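# Slide butter cartons down the three non-sticky shelf lanes

## Task

The shelf has five sloped lanes that carry cartons down to a stop at their lower end. Two lanes are secretly sticky from an old spill and look no different from the rest. Using the three butter cartons, place one carton at the lower stop of each of the three lanes that are not sticky. Cartons may be released on any lane. A carton let go while it is flat will fall forward onto the slope, and that may be judged a drop. A carton counts only if it stays at its stop without the robot holding it. At the end, open the grippers and pull the arms away.

## Robot and tools

Robot: two arms, left_arm and right_arm, each with a two-finger gripper. These are only names and do not refer to sides of any camera image. The fingers point along the gripper's own +z axis and close along its y axis. The reported hand position is the spot between the finger pads, roughly 1 cm back from the tips.

Scene frame: all reported positions use one shared frame. The origin is on the table surface midway between the arms, +z is up, +x runs out over the table, and left_arm sits on the +y side. Positions are in metres and orientations are quaternions in w,x,y,z order. Reported positions can drift from the truth, more so when an arm is stretched far.

Row layout (used by execute_actions and move): one flat list of 14 numbers covering both arms, each in [-1, 1]. The first 7 are for left_arm: dx, dy, dz, rx, ry, rz, opening. The next 7 are the same for right_arm. Send all 14 even if one arm stays still. dx..rz are an offset, not a pose. They are measured in that gripper's own axes, starting from its measured pose at the start of the action. Scale: 1.0 equals 0.6 m for dx, dy, dz and 180 degrees of rotation for rx, ry, rz, which together form a single rotation vector. Opening is absolute, not an offset: +1 is fully open (0.094 m) and -1 is shut. A row may carry 12 extra numbers in [0, 1]: stiffness multipliers for each joint's position gain. Give left_arm's 6 first, then right_arm's 6, in Joint positions order. They stay in force until changed.

execute_actions(actions): a list of up to 15 actions. Each action is a table of up to 15 rows, and each row lasts one control step of 1/30 s. If a table has fewer than 15 rows, its final row repeats to fill the 15 steps. Every row in an action is an offset from that action's starting pose, not from the previous row. The first action of a call starts from the last pose a result showed. Sending an empty list just returns the current state and images.

move(target, speed, blocking): target is one row laid out as above, with offsets taken from the pose in the most recent result that showed one. Each gripper travels a straight line toward its target, and both finish together, lasting 0.5 to 10 s. A move still unfinished at 10 s stops short. speed is the top path speed per arm in m/s, from 0.002 to 0.5, default 0.25. Rotation is capped at twice that figure in rad/s. Openings are sent when the move begins. Paths ignore obstacles and the other arm. Grippers can lag, wander, or overshoot the speed, especially near full reach. Faster contact hits harder, and aiming further past a contact pushes harder. With blocking=false the result comes back after 0.5 s while motion continues. Until a result shows the move has ended, other moves and actions are refused, so use wait or stop first.

wait(seconds): 0 to 10 s, each arm holding its last command. It returns early if a running move finishes. stop(): brakes a running move. The arm needs braking distance, and the fingers are not stopped. zoom_image(camera, region): camera is cam_high, cam_left_wrist or cam_right_wrist. region is [x0, y0, x1, y1] in pixels, at most 504 by 504, with the origin at the top-left. Each image is 896x504. finished_scene(scene): pass the current scene number. This ends the scene for good, and the goal must then already hold and stay held.

Controller behaviour: at every step the commanded pose is clipped to within 70 mm and 16 degrees of the measured pose. Distant targets can therefore need several actions, and after an action an arm only continues as far as its last clipped pose. Position is favoured over orientation when both cannot be met. Arms often stop a centimetre or more short, usually sagging low. Sending zeros repeatedly lets an arm sink. To hold an arm in place, send the correcting offset in the first call of a reply and zeros afterwards, aiming higher again if it still sags. Elbows never quite straighten. Joint limits (rad): waist ±2.880, shoulder 0 to 3.142, elbow 0 to 3.019, wrist pitch -1.693 to 1.571, wrist yaw ±1.571, wrist roll ±2.094.

Result lines: the state line lists each gripper's position and quaternion. Hand target lines show where each arm is now being driven. grip_measured is the measured finger opening on the command scale, and the final Joint positions value is that opening in metres. Readings may be off by about 1 mm. To hold something, command roughly 0.03 below grip_measured, or less for a gentler grip. Pads press at about 50 to 62 N, and press less on parts thinner than 2 mm. A 'pose unreachable' line means the clearance check altered or blocked that arm's command. The move: line gives how the move ended: done, off_target, moving, held (a check blocked the final step) or fault. It also lists limits: paced means the target was clipped, and held means steps were blocked midway, after which the arm may then surge. It also gives each gripper's distance from its target. If only one arm is named, the other arm finished.

Warnings: FAULT lines mean an arm stopped. MOTOR HOT appears from 85 °C. At 100 °C an OVER-TEMPERATURE FAULT drops that arm and its load until it cools, so avoid holding loads for long. The robot keeps running its last command while you think. Loads may occasionally be tugged, and loose items nudged. Do not let the arms strike or shove each other. Nothing may leave the table. Avoid dropping, slamming or forcefully pushing cartons. Tilt each carton to match the slope before releasing it. Watch whether a carton actually slides to the stop to find the sticky lanes. Check that each carton rests on its own before clearing the arms.

Each tool is called after "Request:" as name([rows], argument=value, ...), one row to a line, values as JSON.

## Session

Request:
execute_actions(actions=[])

Scene clock: 0.00 s.
left_arm: end_effector_position=(+0.6513, -0.0356, +0.3129) grip_measured=+1.000 end_effector_quat_wxyz=(+0.709, +0.624, +0.260, -0.204) | right_arm: end_effector_position=(+0.1897, -0.4797, +0.4000) grip_measured=+1.000 end_effector_quat_wxyz=(+0.175, +0.373, +0.802, -0.432)
Joint positions: left_arm=[-0.368  1.883  1.364  0.757  1.192  0.674  0.094] | right_arm=[-0.465  0.961  1.184 -1.36   0.898  0.285  0.094]
Joint velocities: left_arm=[-0.015 -0.005 -0.012  0.017  0.022 -0.007  0.   ] | right_arm=[-0.015 -0.005 -0.007  0.017 -0.037 -0.007  0.   ]
Motor temperatures (°C, as the motors report them): left_arm=[24 27 25 26 25 26] | right_arm=[27 24 24 27 24 23]
Hand target (left_arm): +0.656, -0.037, +0.315; +0.711, +0.624, +0.256, -0.201
Hand target (right_arm): +0.192, -0.481, +0.412; +0.187, +0.378, +0.798, -0.431
Joint stiffness scale: left_arm=[1. 1. 1. 1. 1. 1.] | right_arm=[1. 1. 1. 1. 1. 1.]

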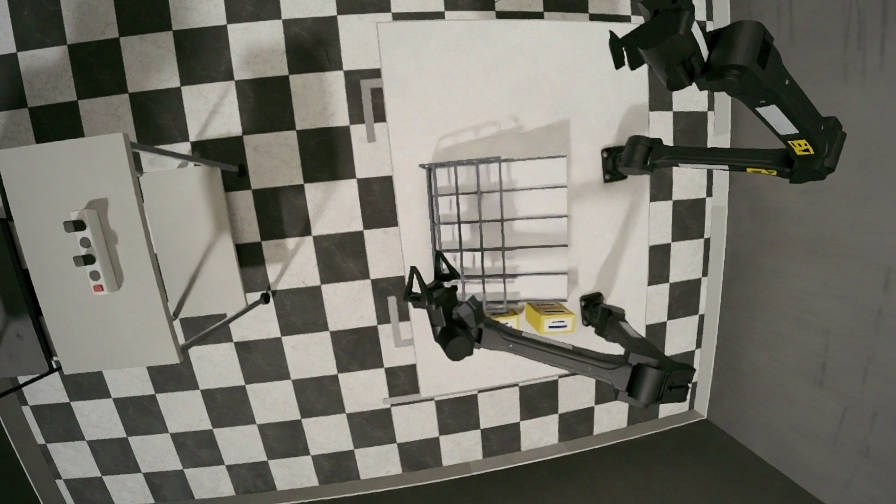

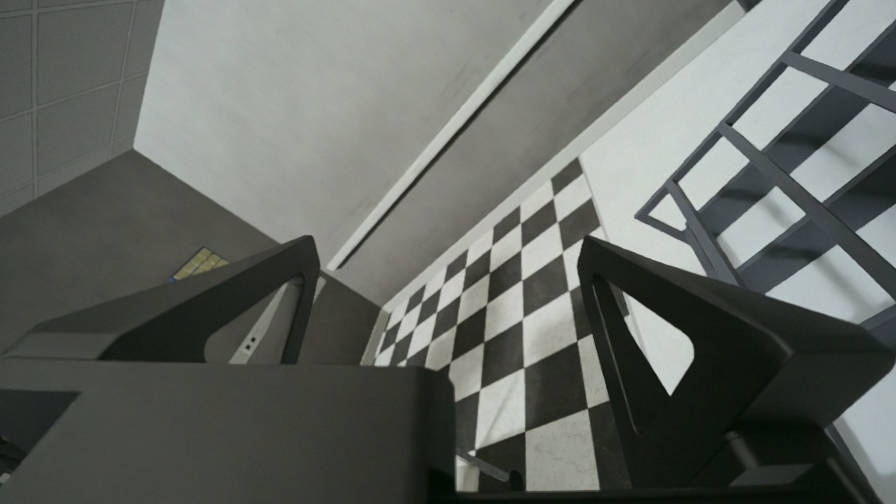

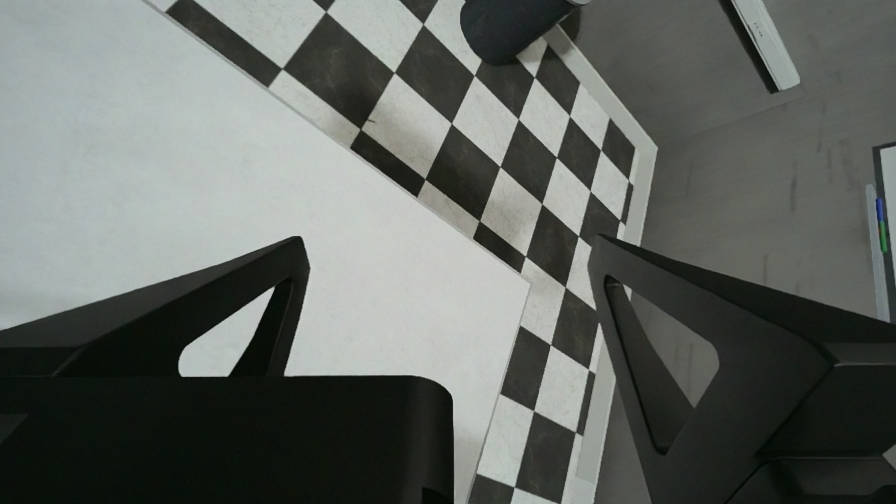

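Request:
zoom_image(camera="cam_high", region=[380, 120, 660, 400])

Region (380, 120, 660, 400) of cam_high's 896x504 image, scaled by 1.800, with more detail than that image has.

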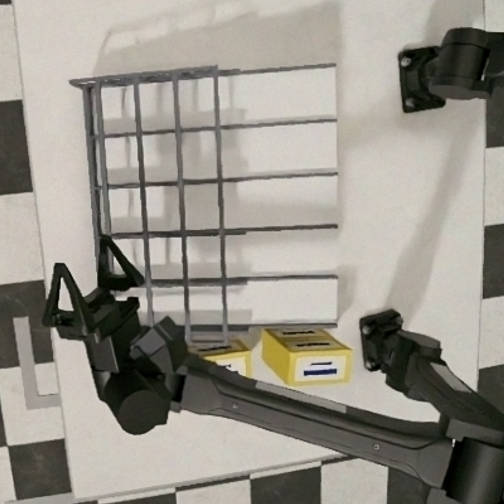

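Request:
move(target=[-0.567,-0.382,-0.647,0.518,0.149,0.190,1,0,0,0,0,0,0,1])

Scene clock: 13.80 s.
left_arm: end_effector_position=(+0.5952, +0.0008, +0.3330) grip_measured=+1.000 end_effector_quat_wxyz=(+0.667, +0.672, +0.239, -0.214) | right_arm: end_effector_position=(+0.1897, -0.4797, +0.4000) grip_measured=+1.000 end_effector_quat_wxyz=(+0.175, +0.373, +0.802, -0.432)
Joint positions: left_arm=[-0.321  1.691  1.269  0.343  1.332  0.995  0.094] | right_arm=[-0.465  0.961  1.184 -1.36   0.898  0.285  0.094]
Joint velocities: left_arm=[-0.005 -0.005  0.007 -0.002  0.037 -0.022  0.   ] | right_arm=[-0.005 -0.015  0.002 -0.012 -0.081 -0.081  0.   ]
Motor temperatures (°C, as the motors report them): left_arm=[24 28 27 26 25 26] | right_arm=[27 24 28 27 25 23]
Hand target (left_arm): +0.598, -0.004, +0.324; +0.665, +0.672, +0.241, -0.220
Hand target (right_arm): +0.190, -0.480, +0.400; +0.175, +0.373, +0.802, -0.432
Off the commanded pose (left_arm): 0.499 m, 96 deg; position and orientation clipped at the last step of the last action.
Off the commanded pose (right_arm): 0.000 m, 0 deg.
Joint stiffness scale: left_arm=[1. 1. 1. 1. 1. 1.] | right_arm=[1. 1. 1. 1. 1. 1.]
move: held (left_arm); limits=paced,held; held on 101 of 117 steps (left_arm), including the last (left_arm)
pose unreachable (left arm): on one or more control steps of this call, first in action 0 (counted from 0), this arm could not follow its commanded pose, so it was not sent that pose on those steps. On the call's last step it was still not sent that pose. It may still have moved: this result reports where it is.
cause: the commanded pose would bring two parts of the arm too close to each other (its wrist (the part past joint 4) and its wrist camera, with joints 5 (wrist yaw) and 6 (wrist roll) between them).

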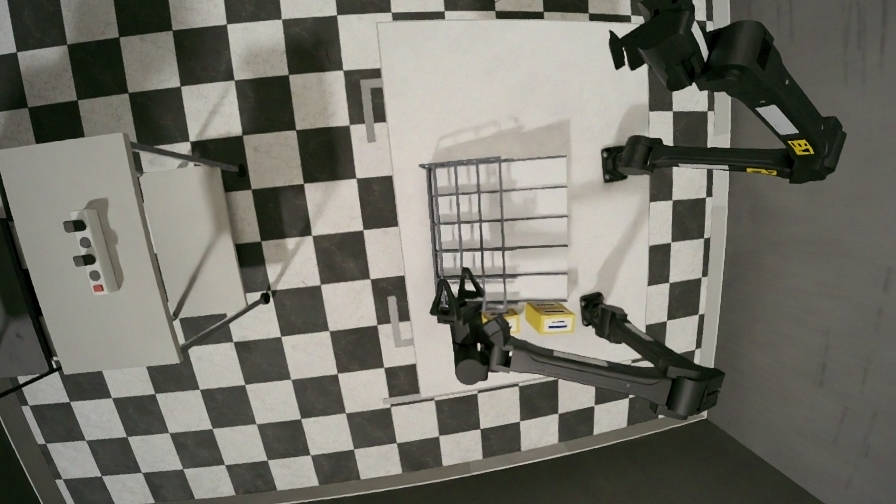

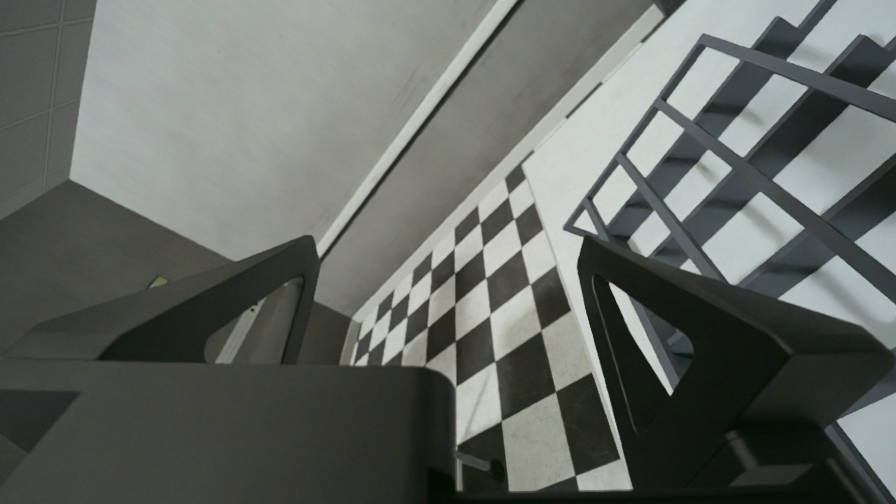

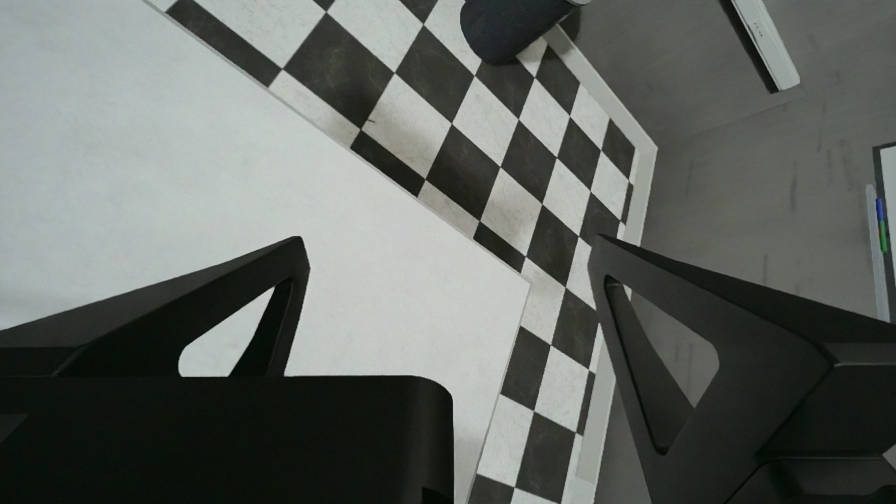

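Request:
move(target=[0,0,-0.333,-0.236,0.309,-0.007,1,0,0,0,0,0,0,1])

Scene clock: 20.07 s.
left_arm: end_effector_position=(+0.5921, +0.1952, +0.3429) grip_measured=+1.000 end_effector_quat_wxyz=(+0.667, +0.423, +0.577, +0.208) | right_arm: end_effector_position=(+0.1897, -0.4797, +0.4000) grip_measured=+1.000 end_effector_quat_wxyz=(+0.175, +0.373, +0.802, -0.432)
Joint positions: left_arm=[-0.206  1.25   0.81   0.415  0.238  0.941  0.094] | right_arm=[-0.465  0.961  1.184 -1.36   0.898  0.285  0.094]
Joint velocities: left_arm=[-0.005 -0.015 -0.012 -0.002 -0.037  0.022  0.   ] | right_arm=[-0.005 -0.005 -0.007 -0.002 -0.022 -0.022  0.   ]
Motor temperatures (°C, as the motors report them): left_arm=[24 28 28 26 25 26] | right_arm=[27 24 28 27 25 23]
Hand target (left_arm): +0.590, +0.202, +0.339; +0.668, +0.414, +0.582, +0.208
Hand target (right_arm): +0.190, -0.480, +0.400; +0.175, +0.373, +0.802, -0.432
Off the commanded pose (left_arm): 0.009 m, 1 deg.
Off the commanded pose (right_arm): 0.000 m, 0 deg.
Joint stiffness scale: left_arm=[1. 1. 1. 1. 1. 1.] | right_arm=[1. 1. 1. 1. 1. 1.]
move: done

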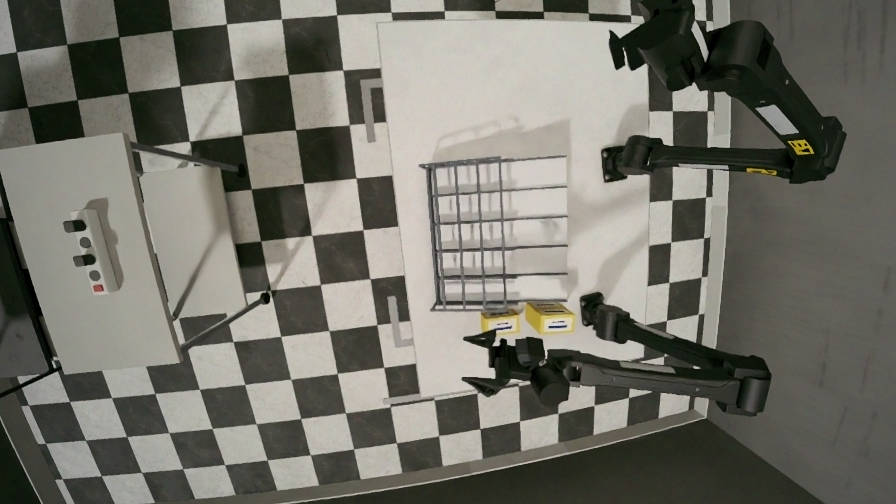

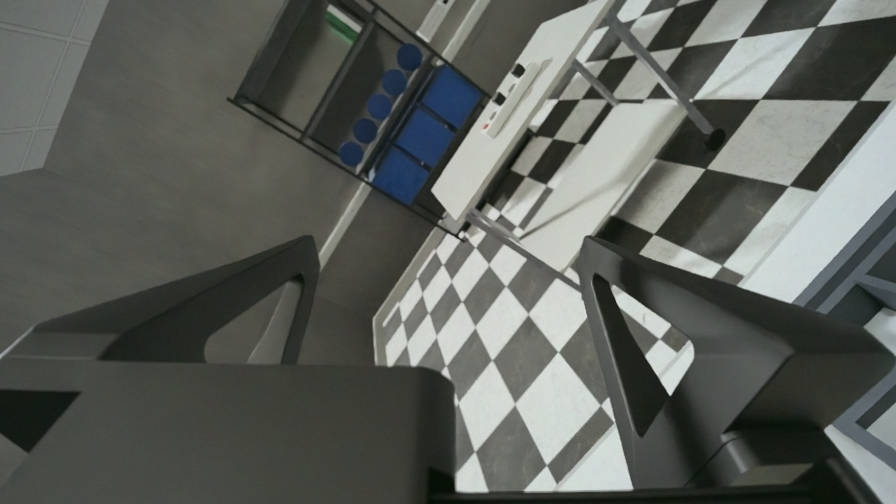

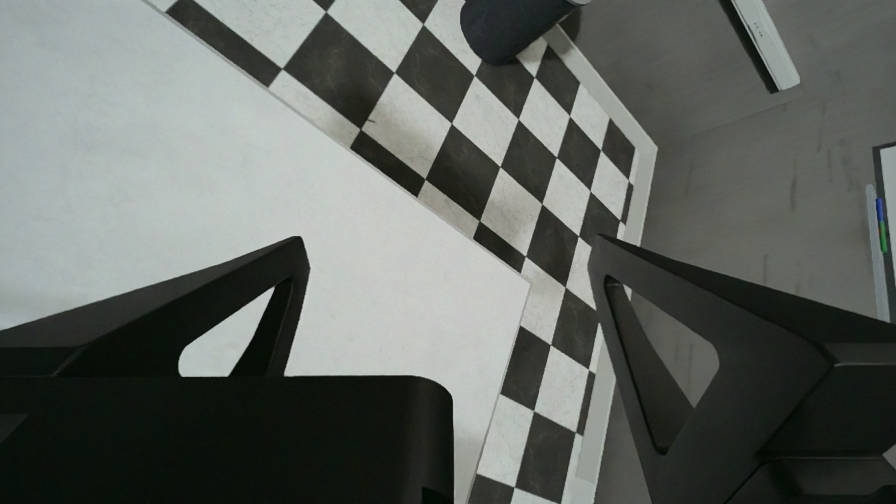

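Request:
move(target=[0.143,0.007,-0.55,0.155,0.496,-0.315,1,0,0,0,0,0,0,1])

Scene clock: 32.40 s.
left_arm: end_effector_position=(+0.2996, +0.3708, +0.2867) grip_measured=+1.000 end_effector_quat_wxyz=(+0.006, +0.016, +1.000, +0.005) | right_arm: end_effector_position=(+0.1897, -0.4797, +0.4000) grip_measured=+1.000 end_effector_quat_wxyz=(+0.175, +0.373, +0.802, -0.432)
Joint positions: left_arm=[ 0.201  1.03   1.141 -1.667 -0.006  0.346  0.094] | right_arm=[-0.465  0.961  1.184 -1.36   0.898  0.285  0.094]
Joint velocities: left_arm=[-0.015 -0.005 -0.012  0.002  0.007 -0.007  0.   ] | right_arm=[-0.005 -0.005  0.012 -0.012 -0.037  0.066  0.   ]
Motor temperatures (°C, as the motors report them): left_arm=[24 28 29 26 25 26] | right_arm=[27 24 29 27 25 23]
Hand target (left_arm): +0.303, +0.374, +0.303; +0.018, +0.004, +1.000, +0.008
Hand target (right_arm): +0.190, -0.480, +0.400; +0.175, +0.373, +0.802, -0.432
Off the commanded pose (left_arm): 0.017 m, 2 deg.
Off the commanded pose (right_arm): 0.000 m, 0 deg.
Joint stiffness scale: left_arm=[1. 1. 1. 1. 1. 1.] | right_arm=[1. 1. 1. 1. 1. 1.]
joint sent to its limit (left arm) — the command would take joint 4 (wrist pitch) past its lower limit, so that joint was sent only as far as its limit.
move: off_target (left_arm)

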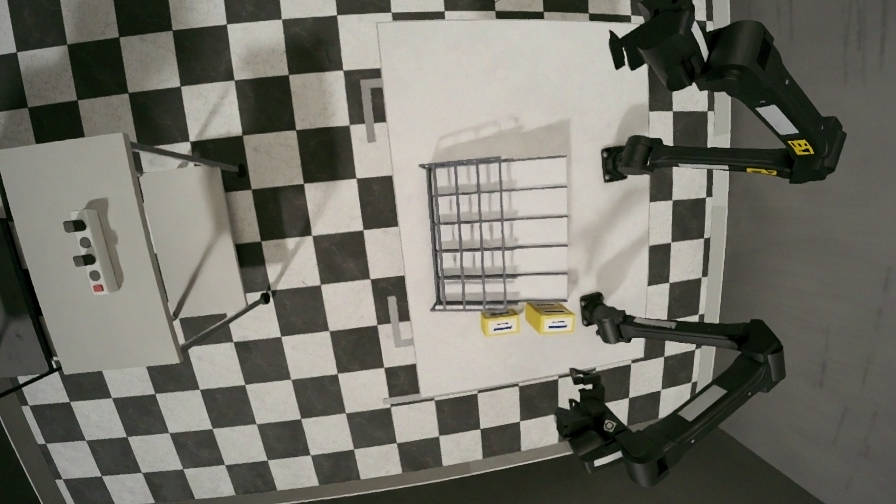

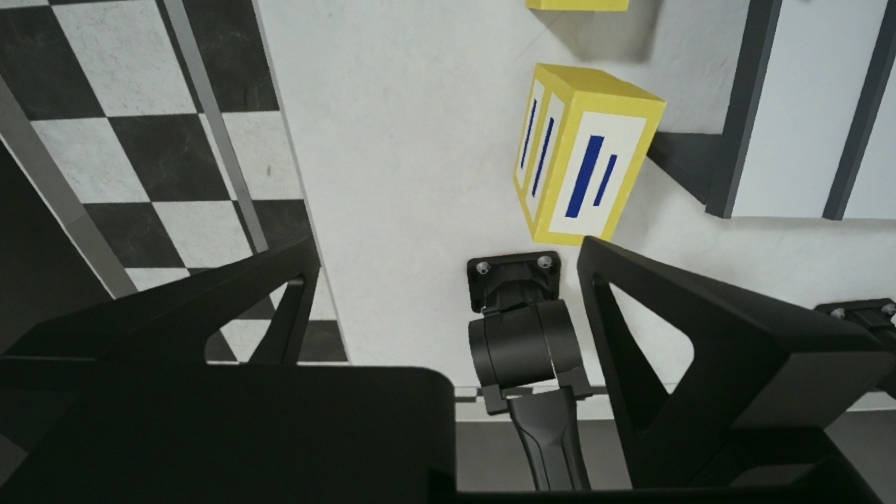

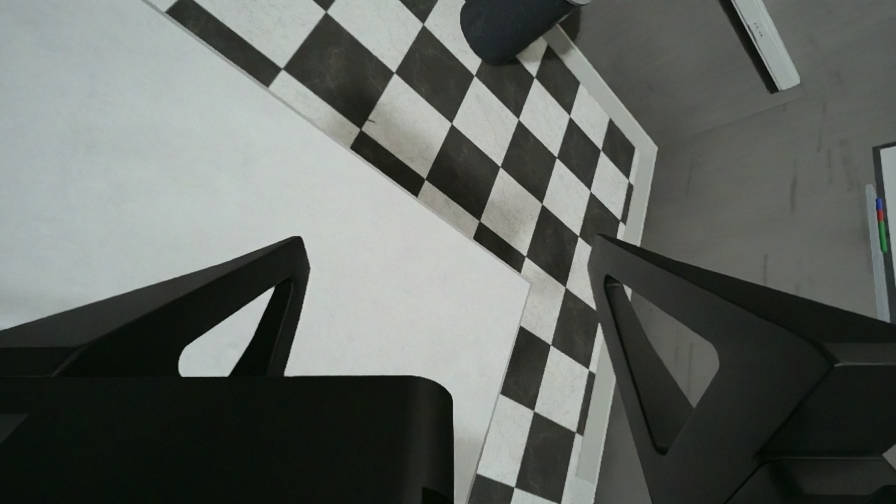

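Request:
move(target=[0.13,-0.18,0.12,0,0,0,1,0,0,0,0,0,0,1])

Scene clock: 36.63 s.
left_arm: end_effector_position=(+0.2169, +0.2642, +0.2194) grip_measured=+1.000 end_effector_quat_wxyz=(+0.004, +0.021, +1.000, +0.003) | right_arm: end_effector_position=(+0.1897, -0.4797, +0.4000) grip_measured=+1.000 end_effector_quat_wxyz=(+0.175, +0.373, +0.802, -0.432)
Joint positions: left_arm=[-0.251  0.75   0.82  -1.634 -0.007 -0.094  0.094] | right_arm=[-0.465  0.961  1.184 -1.36   0.898  0.285  0.094]
Joint velocities: left_arm=[-0.015 -0.005 -0.017  0.017  0.007 -0.022  0.   ] | right_arm=[-0.015 -0.024 -0.012 -0.007  0.051  0.022  0.   ]
Motor temperatures (°C, as the motors report them): left_arm=[24 28 30 26 25 26] | right_arm=[27 24 29 27 25 23]
Hand target (left_arm): +0.219, +0.263, +0.215; +0.007, +0.016, +1.000, +0.004
Hand target (right_arm): +0.190, -0.480, +0.400; +0.175, +0.373, +0.802, -0.432
Off the commanded pose (left_arm): 0.007 m, 1 deg.
Off the commanded pose (right_arm): 0.000 m, 0 deg.
Joint stiffness scale: left_arm=[1. 1. 1. 1. 1. 1.] | right_arm=[1. 1. 1. 1. 1. 1.]
move: done

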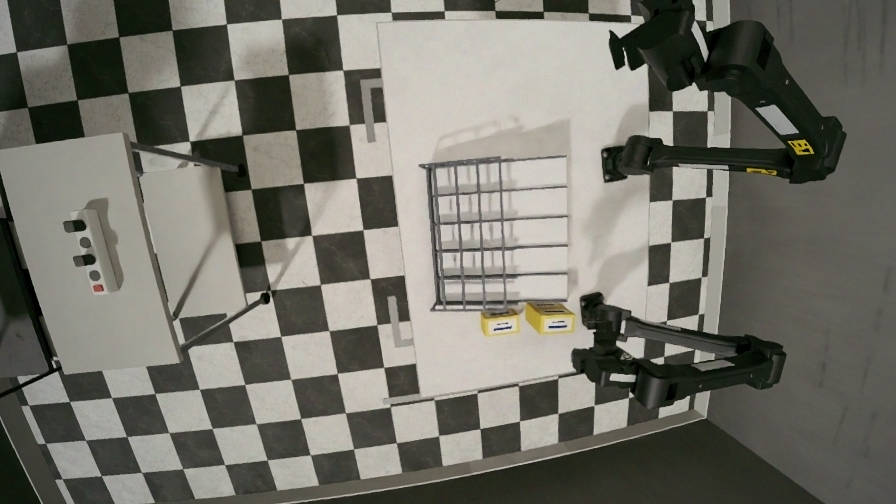

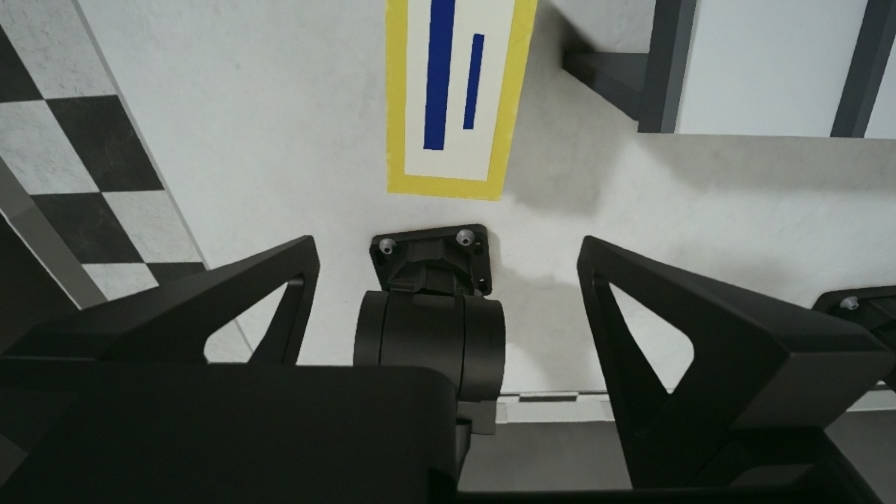

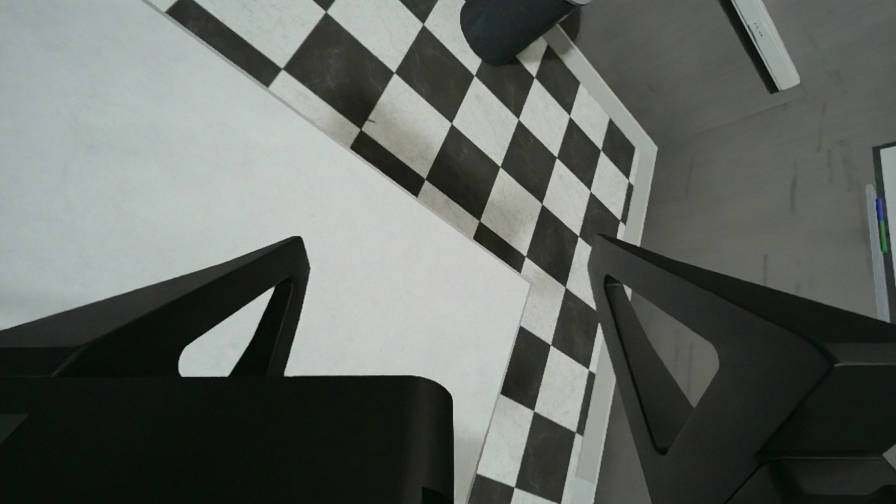

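Request:
move(target=[-0.17,-0.01,0.07,0,0,0,1,0,0,0,0,0,0,1], speed=0.15)

Scene clock: 40.33 s.
left_arm: end_effector_position=(+0.2967, +0.2539, +0.1582) grip_measured=+1.000 end_effector_quat_wxyz=(-0.030, +0.019, +0.999, +0.007) | right_arm: end_effector_position=(+0.1897, -0.4797, +0.4000) grip_measured=+1.000 end_effector_quat_wxyz=(+0.175, +0.373, +0.802, -0.432)
Joint positions: left_arm=[-0.248  1.066  0.825 -1.39  -0.007 -0.097  0.094] | right_arm=[-0.465  0.961  1.184 -1.36   0.898  0.285  0.094]
Joint velocities: left_arm=[-0.005 -0.015 -0.002 -0.012  0.022  0.022  0.   ] | right_arm=[ 0.005  0.005  0.007 -0.002 -0.095  0.007  0.   ]
Motor temperatures (°C, as the motors report them): left_arm=[24 28 30 26 25 26] | right_arm=[27 24 29 27 25 23]
Hand target (left_arm): +0.318, +0.254, +0.177; +0.004, +0.021, +1.000, +0.004
Hand target (right_arm): +0.190, -0.480, +0.400; +0.175, +0.373, +0.802, -0.432
Off the commanded pose (left_arm): 0.030 m, 4 deg.
Off the commanded pose (right_arm): 0.000 m, 0 deg.
Joint stiffness scale: left_arm=[1. 1. 1. 1. 1. 1.] | right_arm=[1. 1. 1. 1. 1. 1.]
move: off_target (left_arm)

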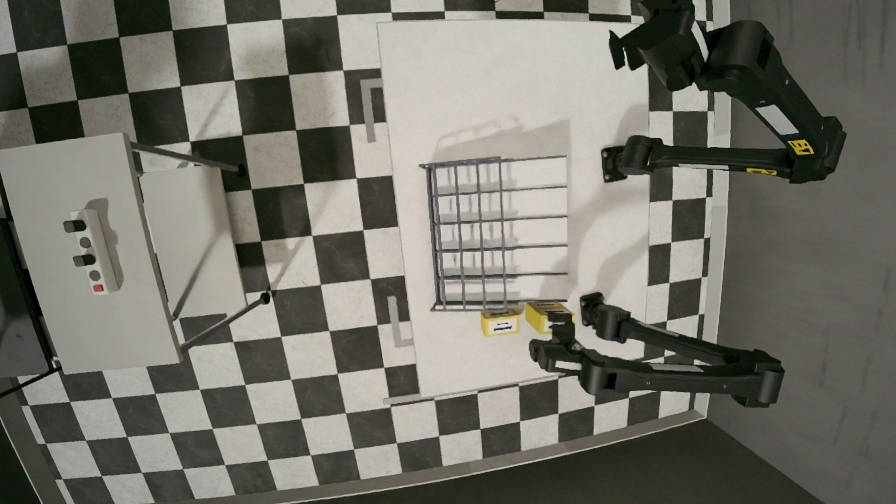

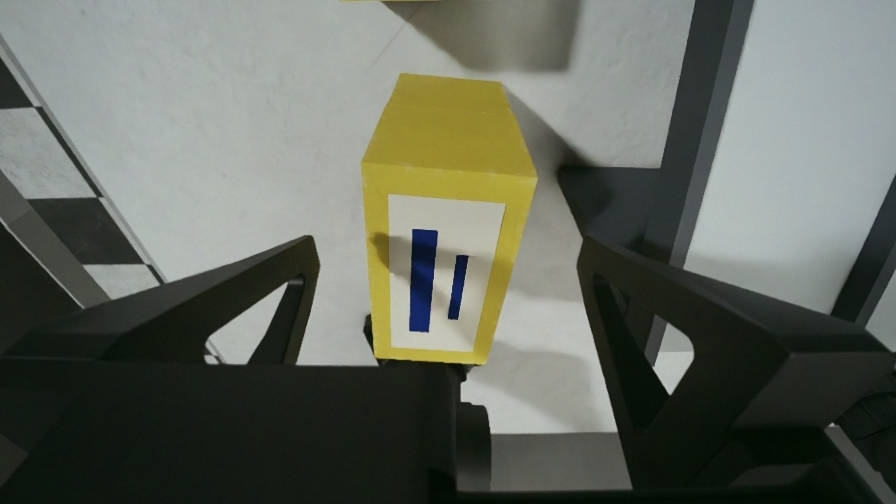

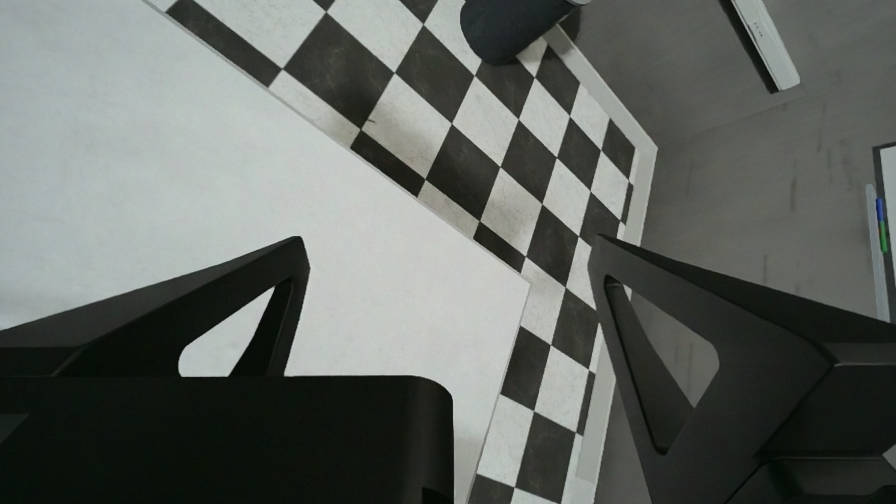

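Request:
move(target=[0,0,0.08,0,0.01,0,1,0,0,0,0,0,0,1], speed=0.08)

Scene clock: 48.67 s.
left_arm: end_effector_position=(+0.2940, +0.2542, +0.1168) grip_measured=+1.000 end_effector_quat_wxyz=(-0.043, +0.019, +0.999, +0.009) | right_arm: end_effector_position=(+0.1897, -0.4797, +0.4000) grip_measured=+1.000 end_effector_quat_wxyz=(+0.175, +0.373, +0.802, -0.432)
Joint positions: left_arm=[-0.248  1.118  0.746 -1.286 -0.007 -0.097  0.094] | right_arm=[-0.465  0.961  1.184 -1.36   0.898  0.285  0.094]
Joint velocities: left_arm=[ 0.015 -0.015 -0.002 -0.002  0.022  0.066  0.   ] | right_arm=[-0.015 -0.015  0.012  0.007 -0.007 -0.051  0.   ]
Motor temperatures (°C, as the motors report them): left_arm=[24 27 31 26 25 26] | right_arm=[27 24 29 27 25 23]
Hand target (left_arm): +0.293, +0.254, +0.110; -0.045, +0.019, +0.999, +0.007
Hand target (right_arm): +0.190, -0.480, +0.400; +0.175, +0.373, +0.802, -0.432
Off the commanded pose (left_arm): 0.007 m, 0 deg.
Off the commanded pose (right_arm): 0.000 m, 0 deg.
Joint stiffness scale: left_arm=[1. 1. 1. 1. 1. 1.] | right_arm=[1. 1. 1. 1. 1. 1.]
move: done

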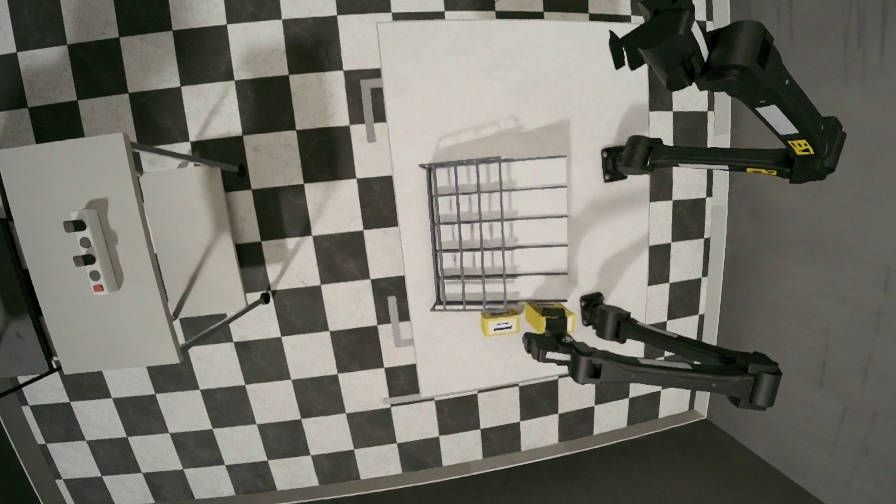

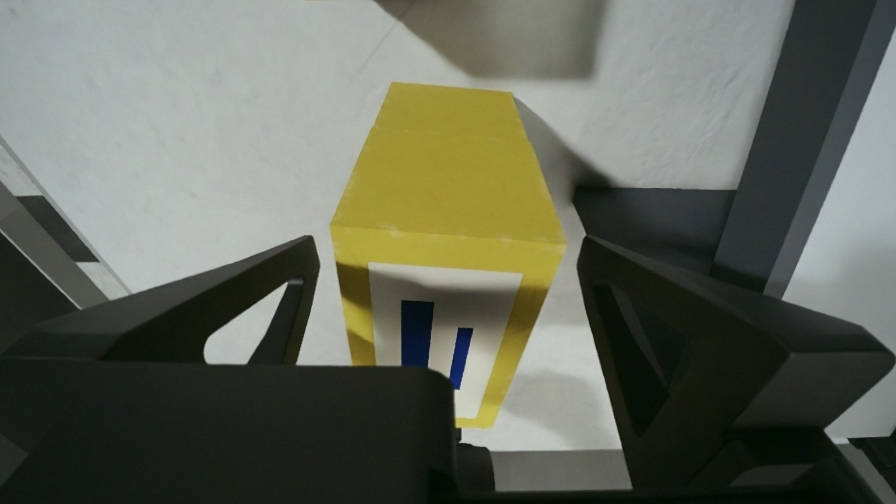

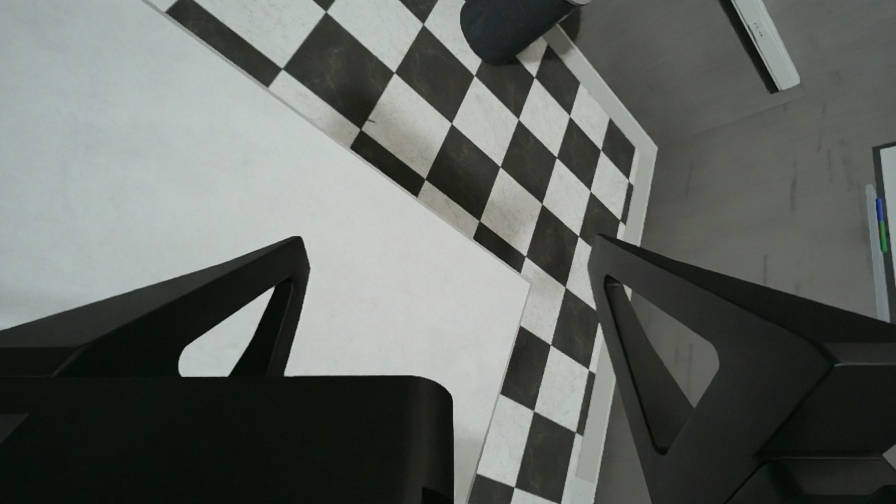

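Request:
move(target=[0.04,0,0.03,0,-0.028,0,1,0,0,0,0,0,0,1], speed=0.05)

Request:
move(target=[0,0,0,0,0,0,0.2,0,0,0,0,0,0,1])

Scene clock: 52.07 s.
left_arm: end_effector_position=(+0.2689, +0.2574, +0.1060) grip_measured=+1.000 end_effector_quat_wxyz=(-0.004, +0.021, +1.000, +0.007) | right_arm: end_effector_position=(+0.1897, -0.4797, +0.4000) grip_measured=+1.000 end_effector_quat_wxyz=(+0.175, +0.373, +0.802, -0.432)
Joint positions: left_arm=[-0.254  0.989  0.635 -1.227 -0.013 -0.097  0.094] | right_arm=[-0.465  0.961  1.184 -1.36   0.898  0.285  0.094]
Joint velocities: left_arm=[-0.015  0.005 -0.027  0.002 -0.007  0.022  0.   ] | right_arm=[-0.005  0.005  0.007 -0.002 -0.037  0.051  0.   ]
Motor temperatures (°C, as the motors report them): left_arm=[24 27 30 26 25 26] | right_arm=[27 24 29 27 25 23]
Hand target (left_arm): +0.268, +0.255, +0.102; +0.000, +0.019, +1.000, +0.008
Hand target (right_arm): +0.190, -0.480, +0.400; +0.175, +0.373, +0.802, -0.432
Off the commanded pose (left_arm): 0.005 m, 1 deg.
Off the commanded pose (right_arm): 0.000 m, 0 deg.
Joint stiffness scale: left_arm=[1. 1. 1. 1. 1. 1.] | right_arm=[1. 1. 1. 1. 1. 1.]
move: done

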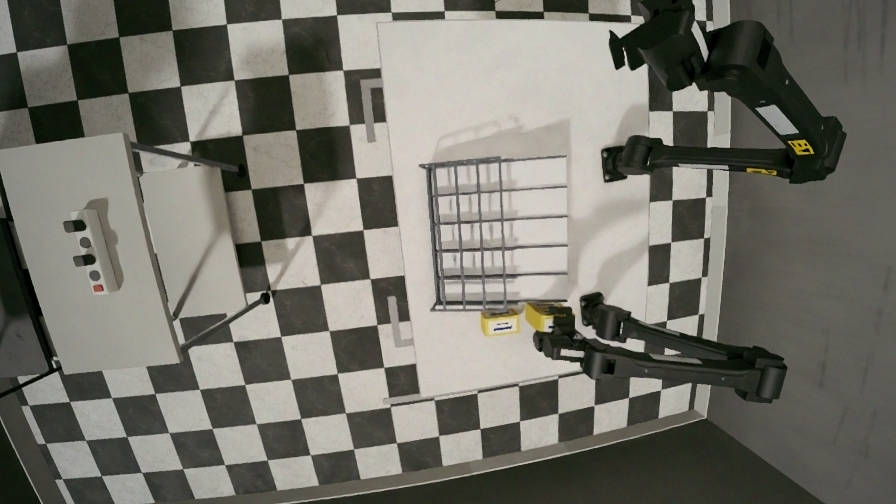

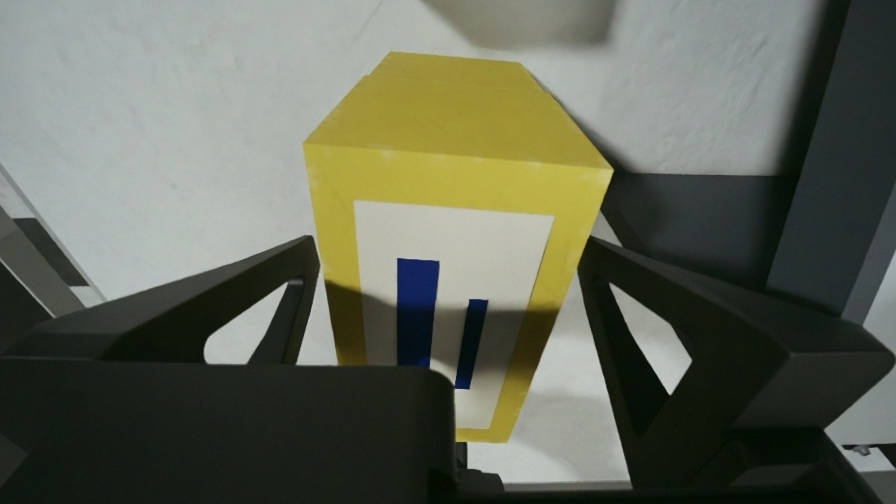

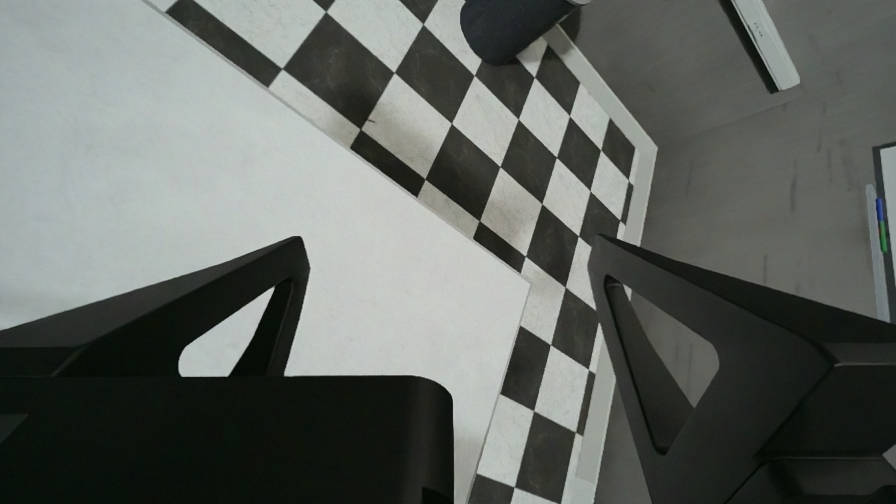

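Scene clock: 52.57 s.
left_arm: end_effector_position=(+0.2691, +0.2577, +0.1060) grip_measured=+0.356 end_effector_quat_wxyz=(-0.004, +0.021, +1.000, +0.008) | right_arm: end_effector_position=(+0.1897, -0.4797, +0.4000) grip_measured=+1.000 end_effector_quat_wxyz=(+0.175, +0.373, +0.802, -0.432)
Joint positions: left_arm=[-0.254  0.989  0.635 -1.226 -0.015 -0.097  0.064] | right_arm=[-0.465  0.961  1.184 -1.36   0.898  0.285  0.094]
Joint velocities: left_arm=[-0.015 -0.015 -0.007 -0.007  0.022 -0.022  0.   ] | right_arm=[-0.005  0.015  0.012 -0.007  0.066 -0.037  0.   ]
Motor temperatures (°C, as the motors report them): left_arm=[24 27 30 26 25 26] | right_arm=[27 24 29 27 25 23]
Hand target (left_arm): +0.269, +0.257, +0.106; -0.004, +0.021, +1.000, +0.007
Hand target (right_arm): +0.190, -0.480, +0.400; +0.175, +0.373, +0.802, -0.432
Off the commanded pose (left_arm): 0.000 m, 0 deg.
Off the commanded pose (right_arm): 0.000 m, 0 deg.
Joint stiffness scale: left_arm=[1. 1. 1. 1. 1. 1.] | right_arm=[1. 1. 1. 1. 1. 1.]
move: done

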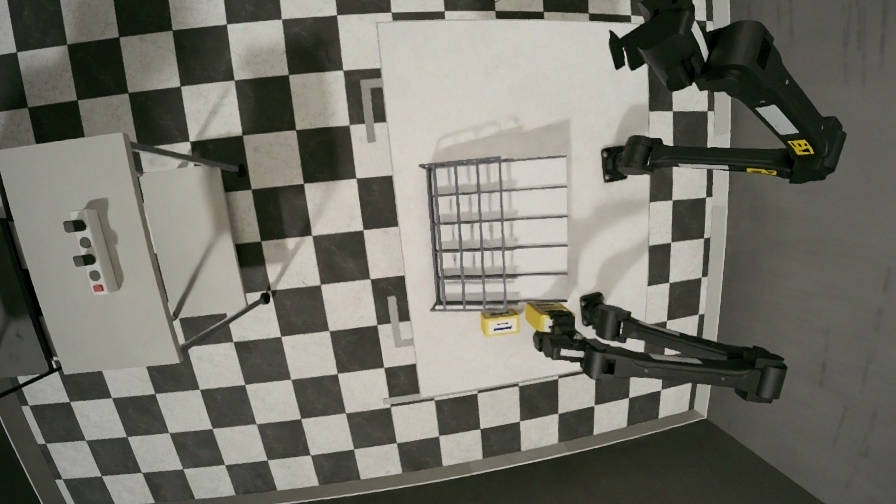

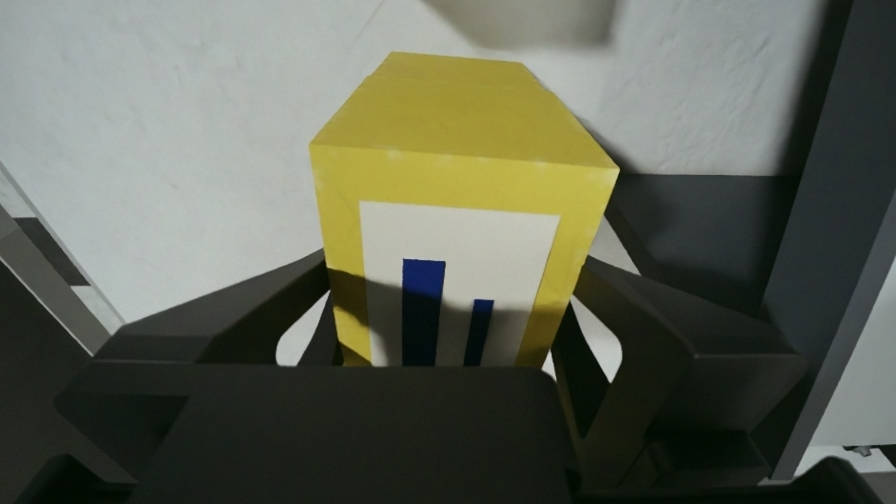

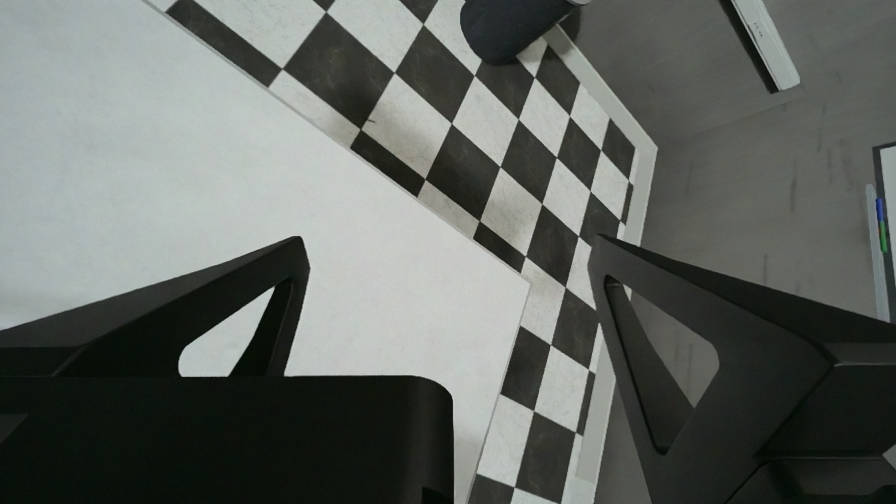

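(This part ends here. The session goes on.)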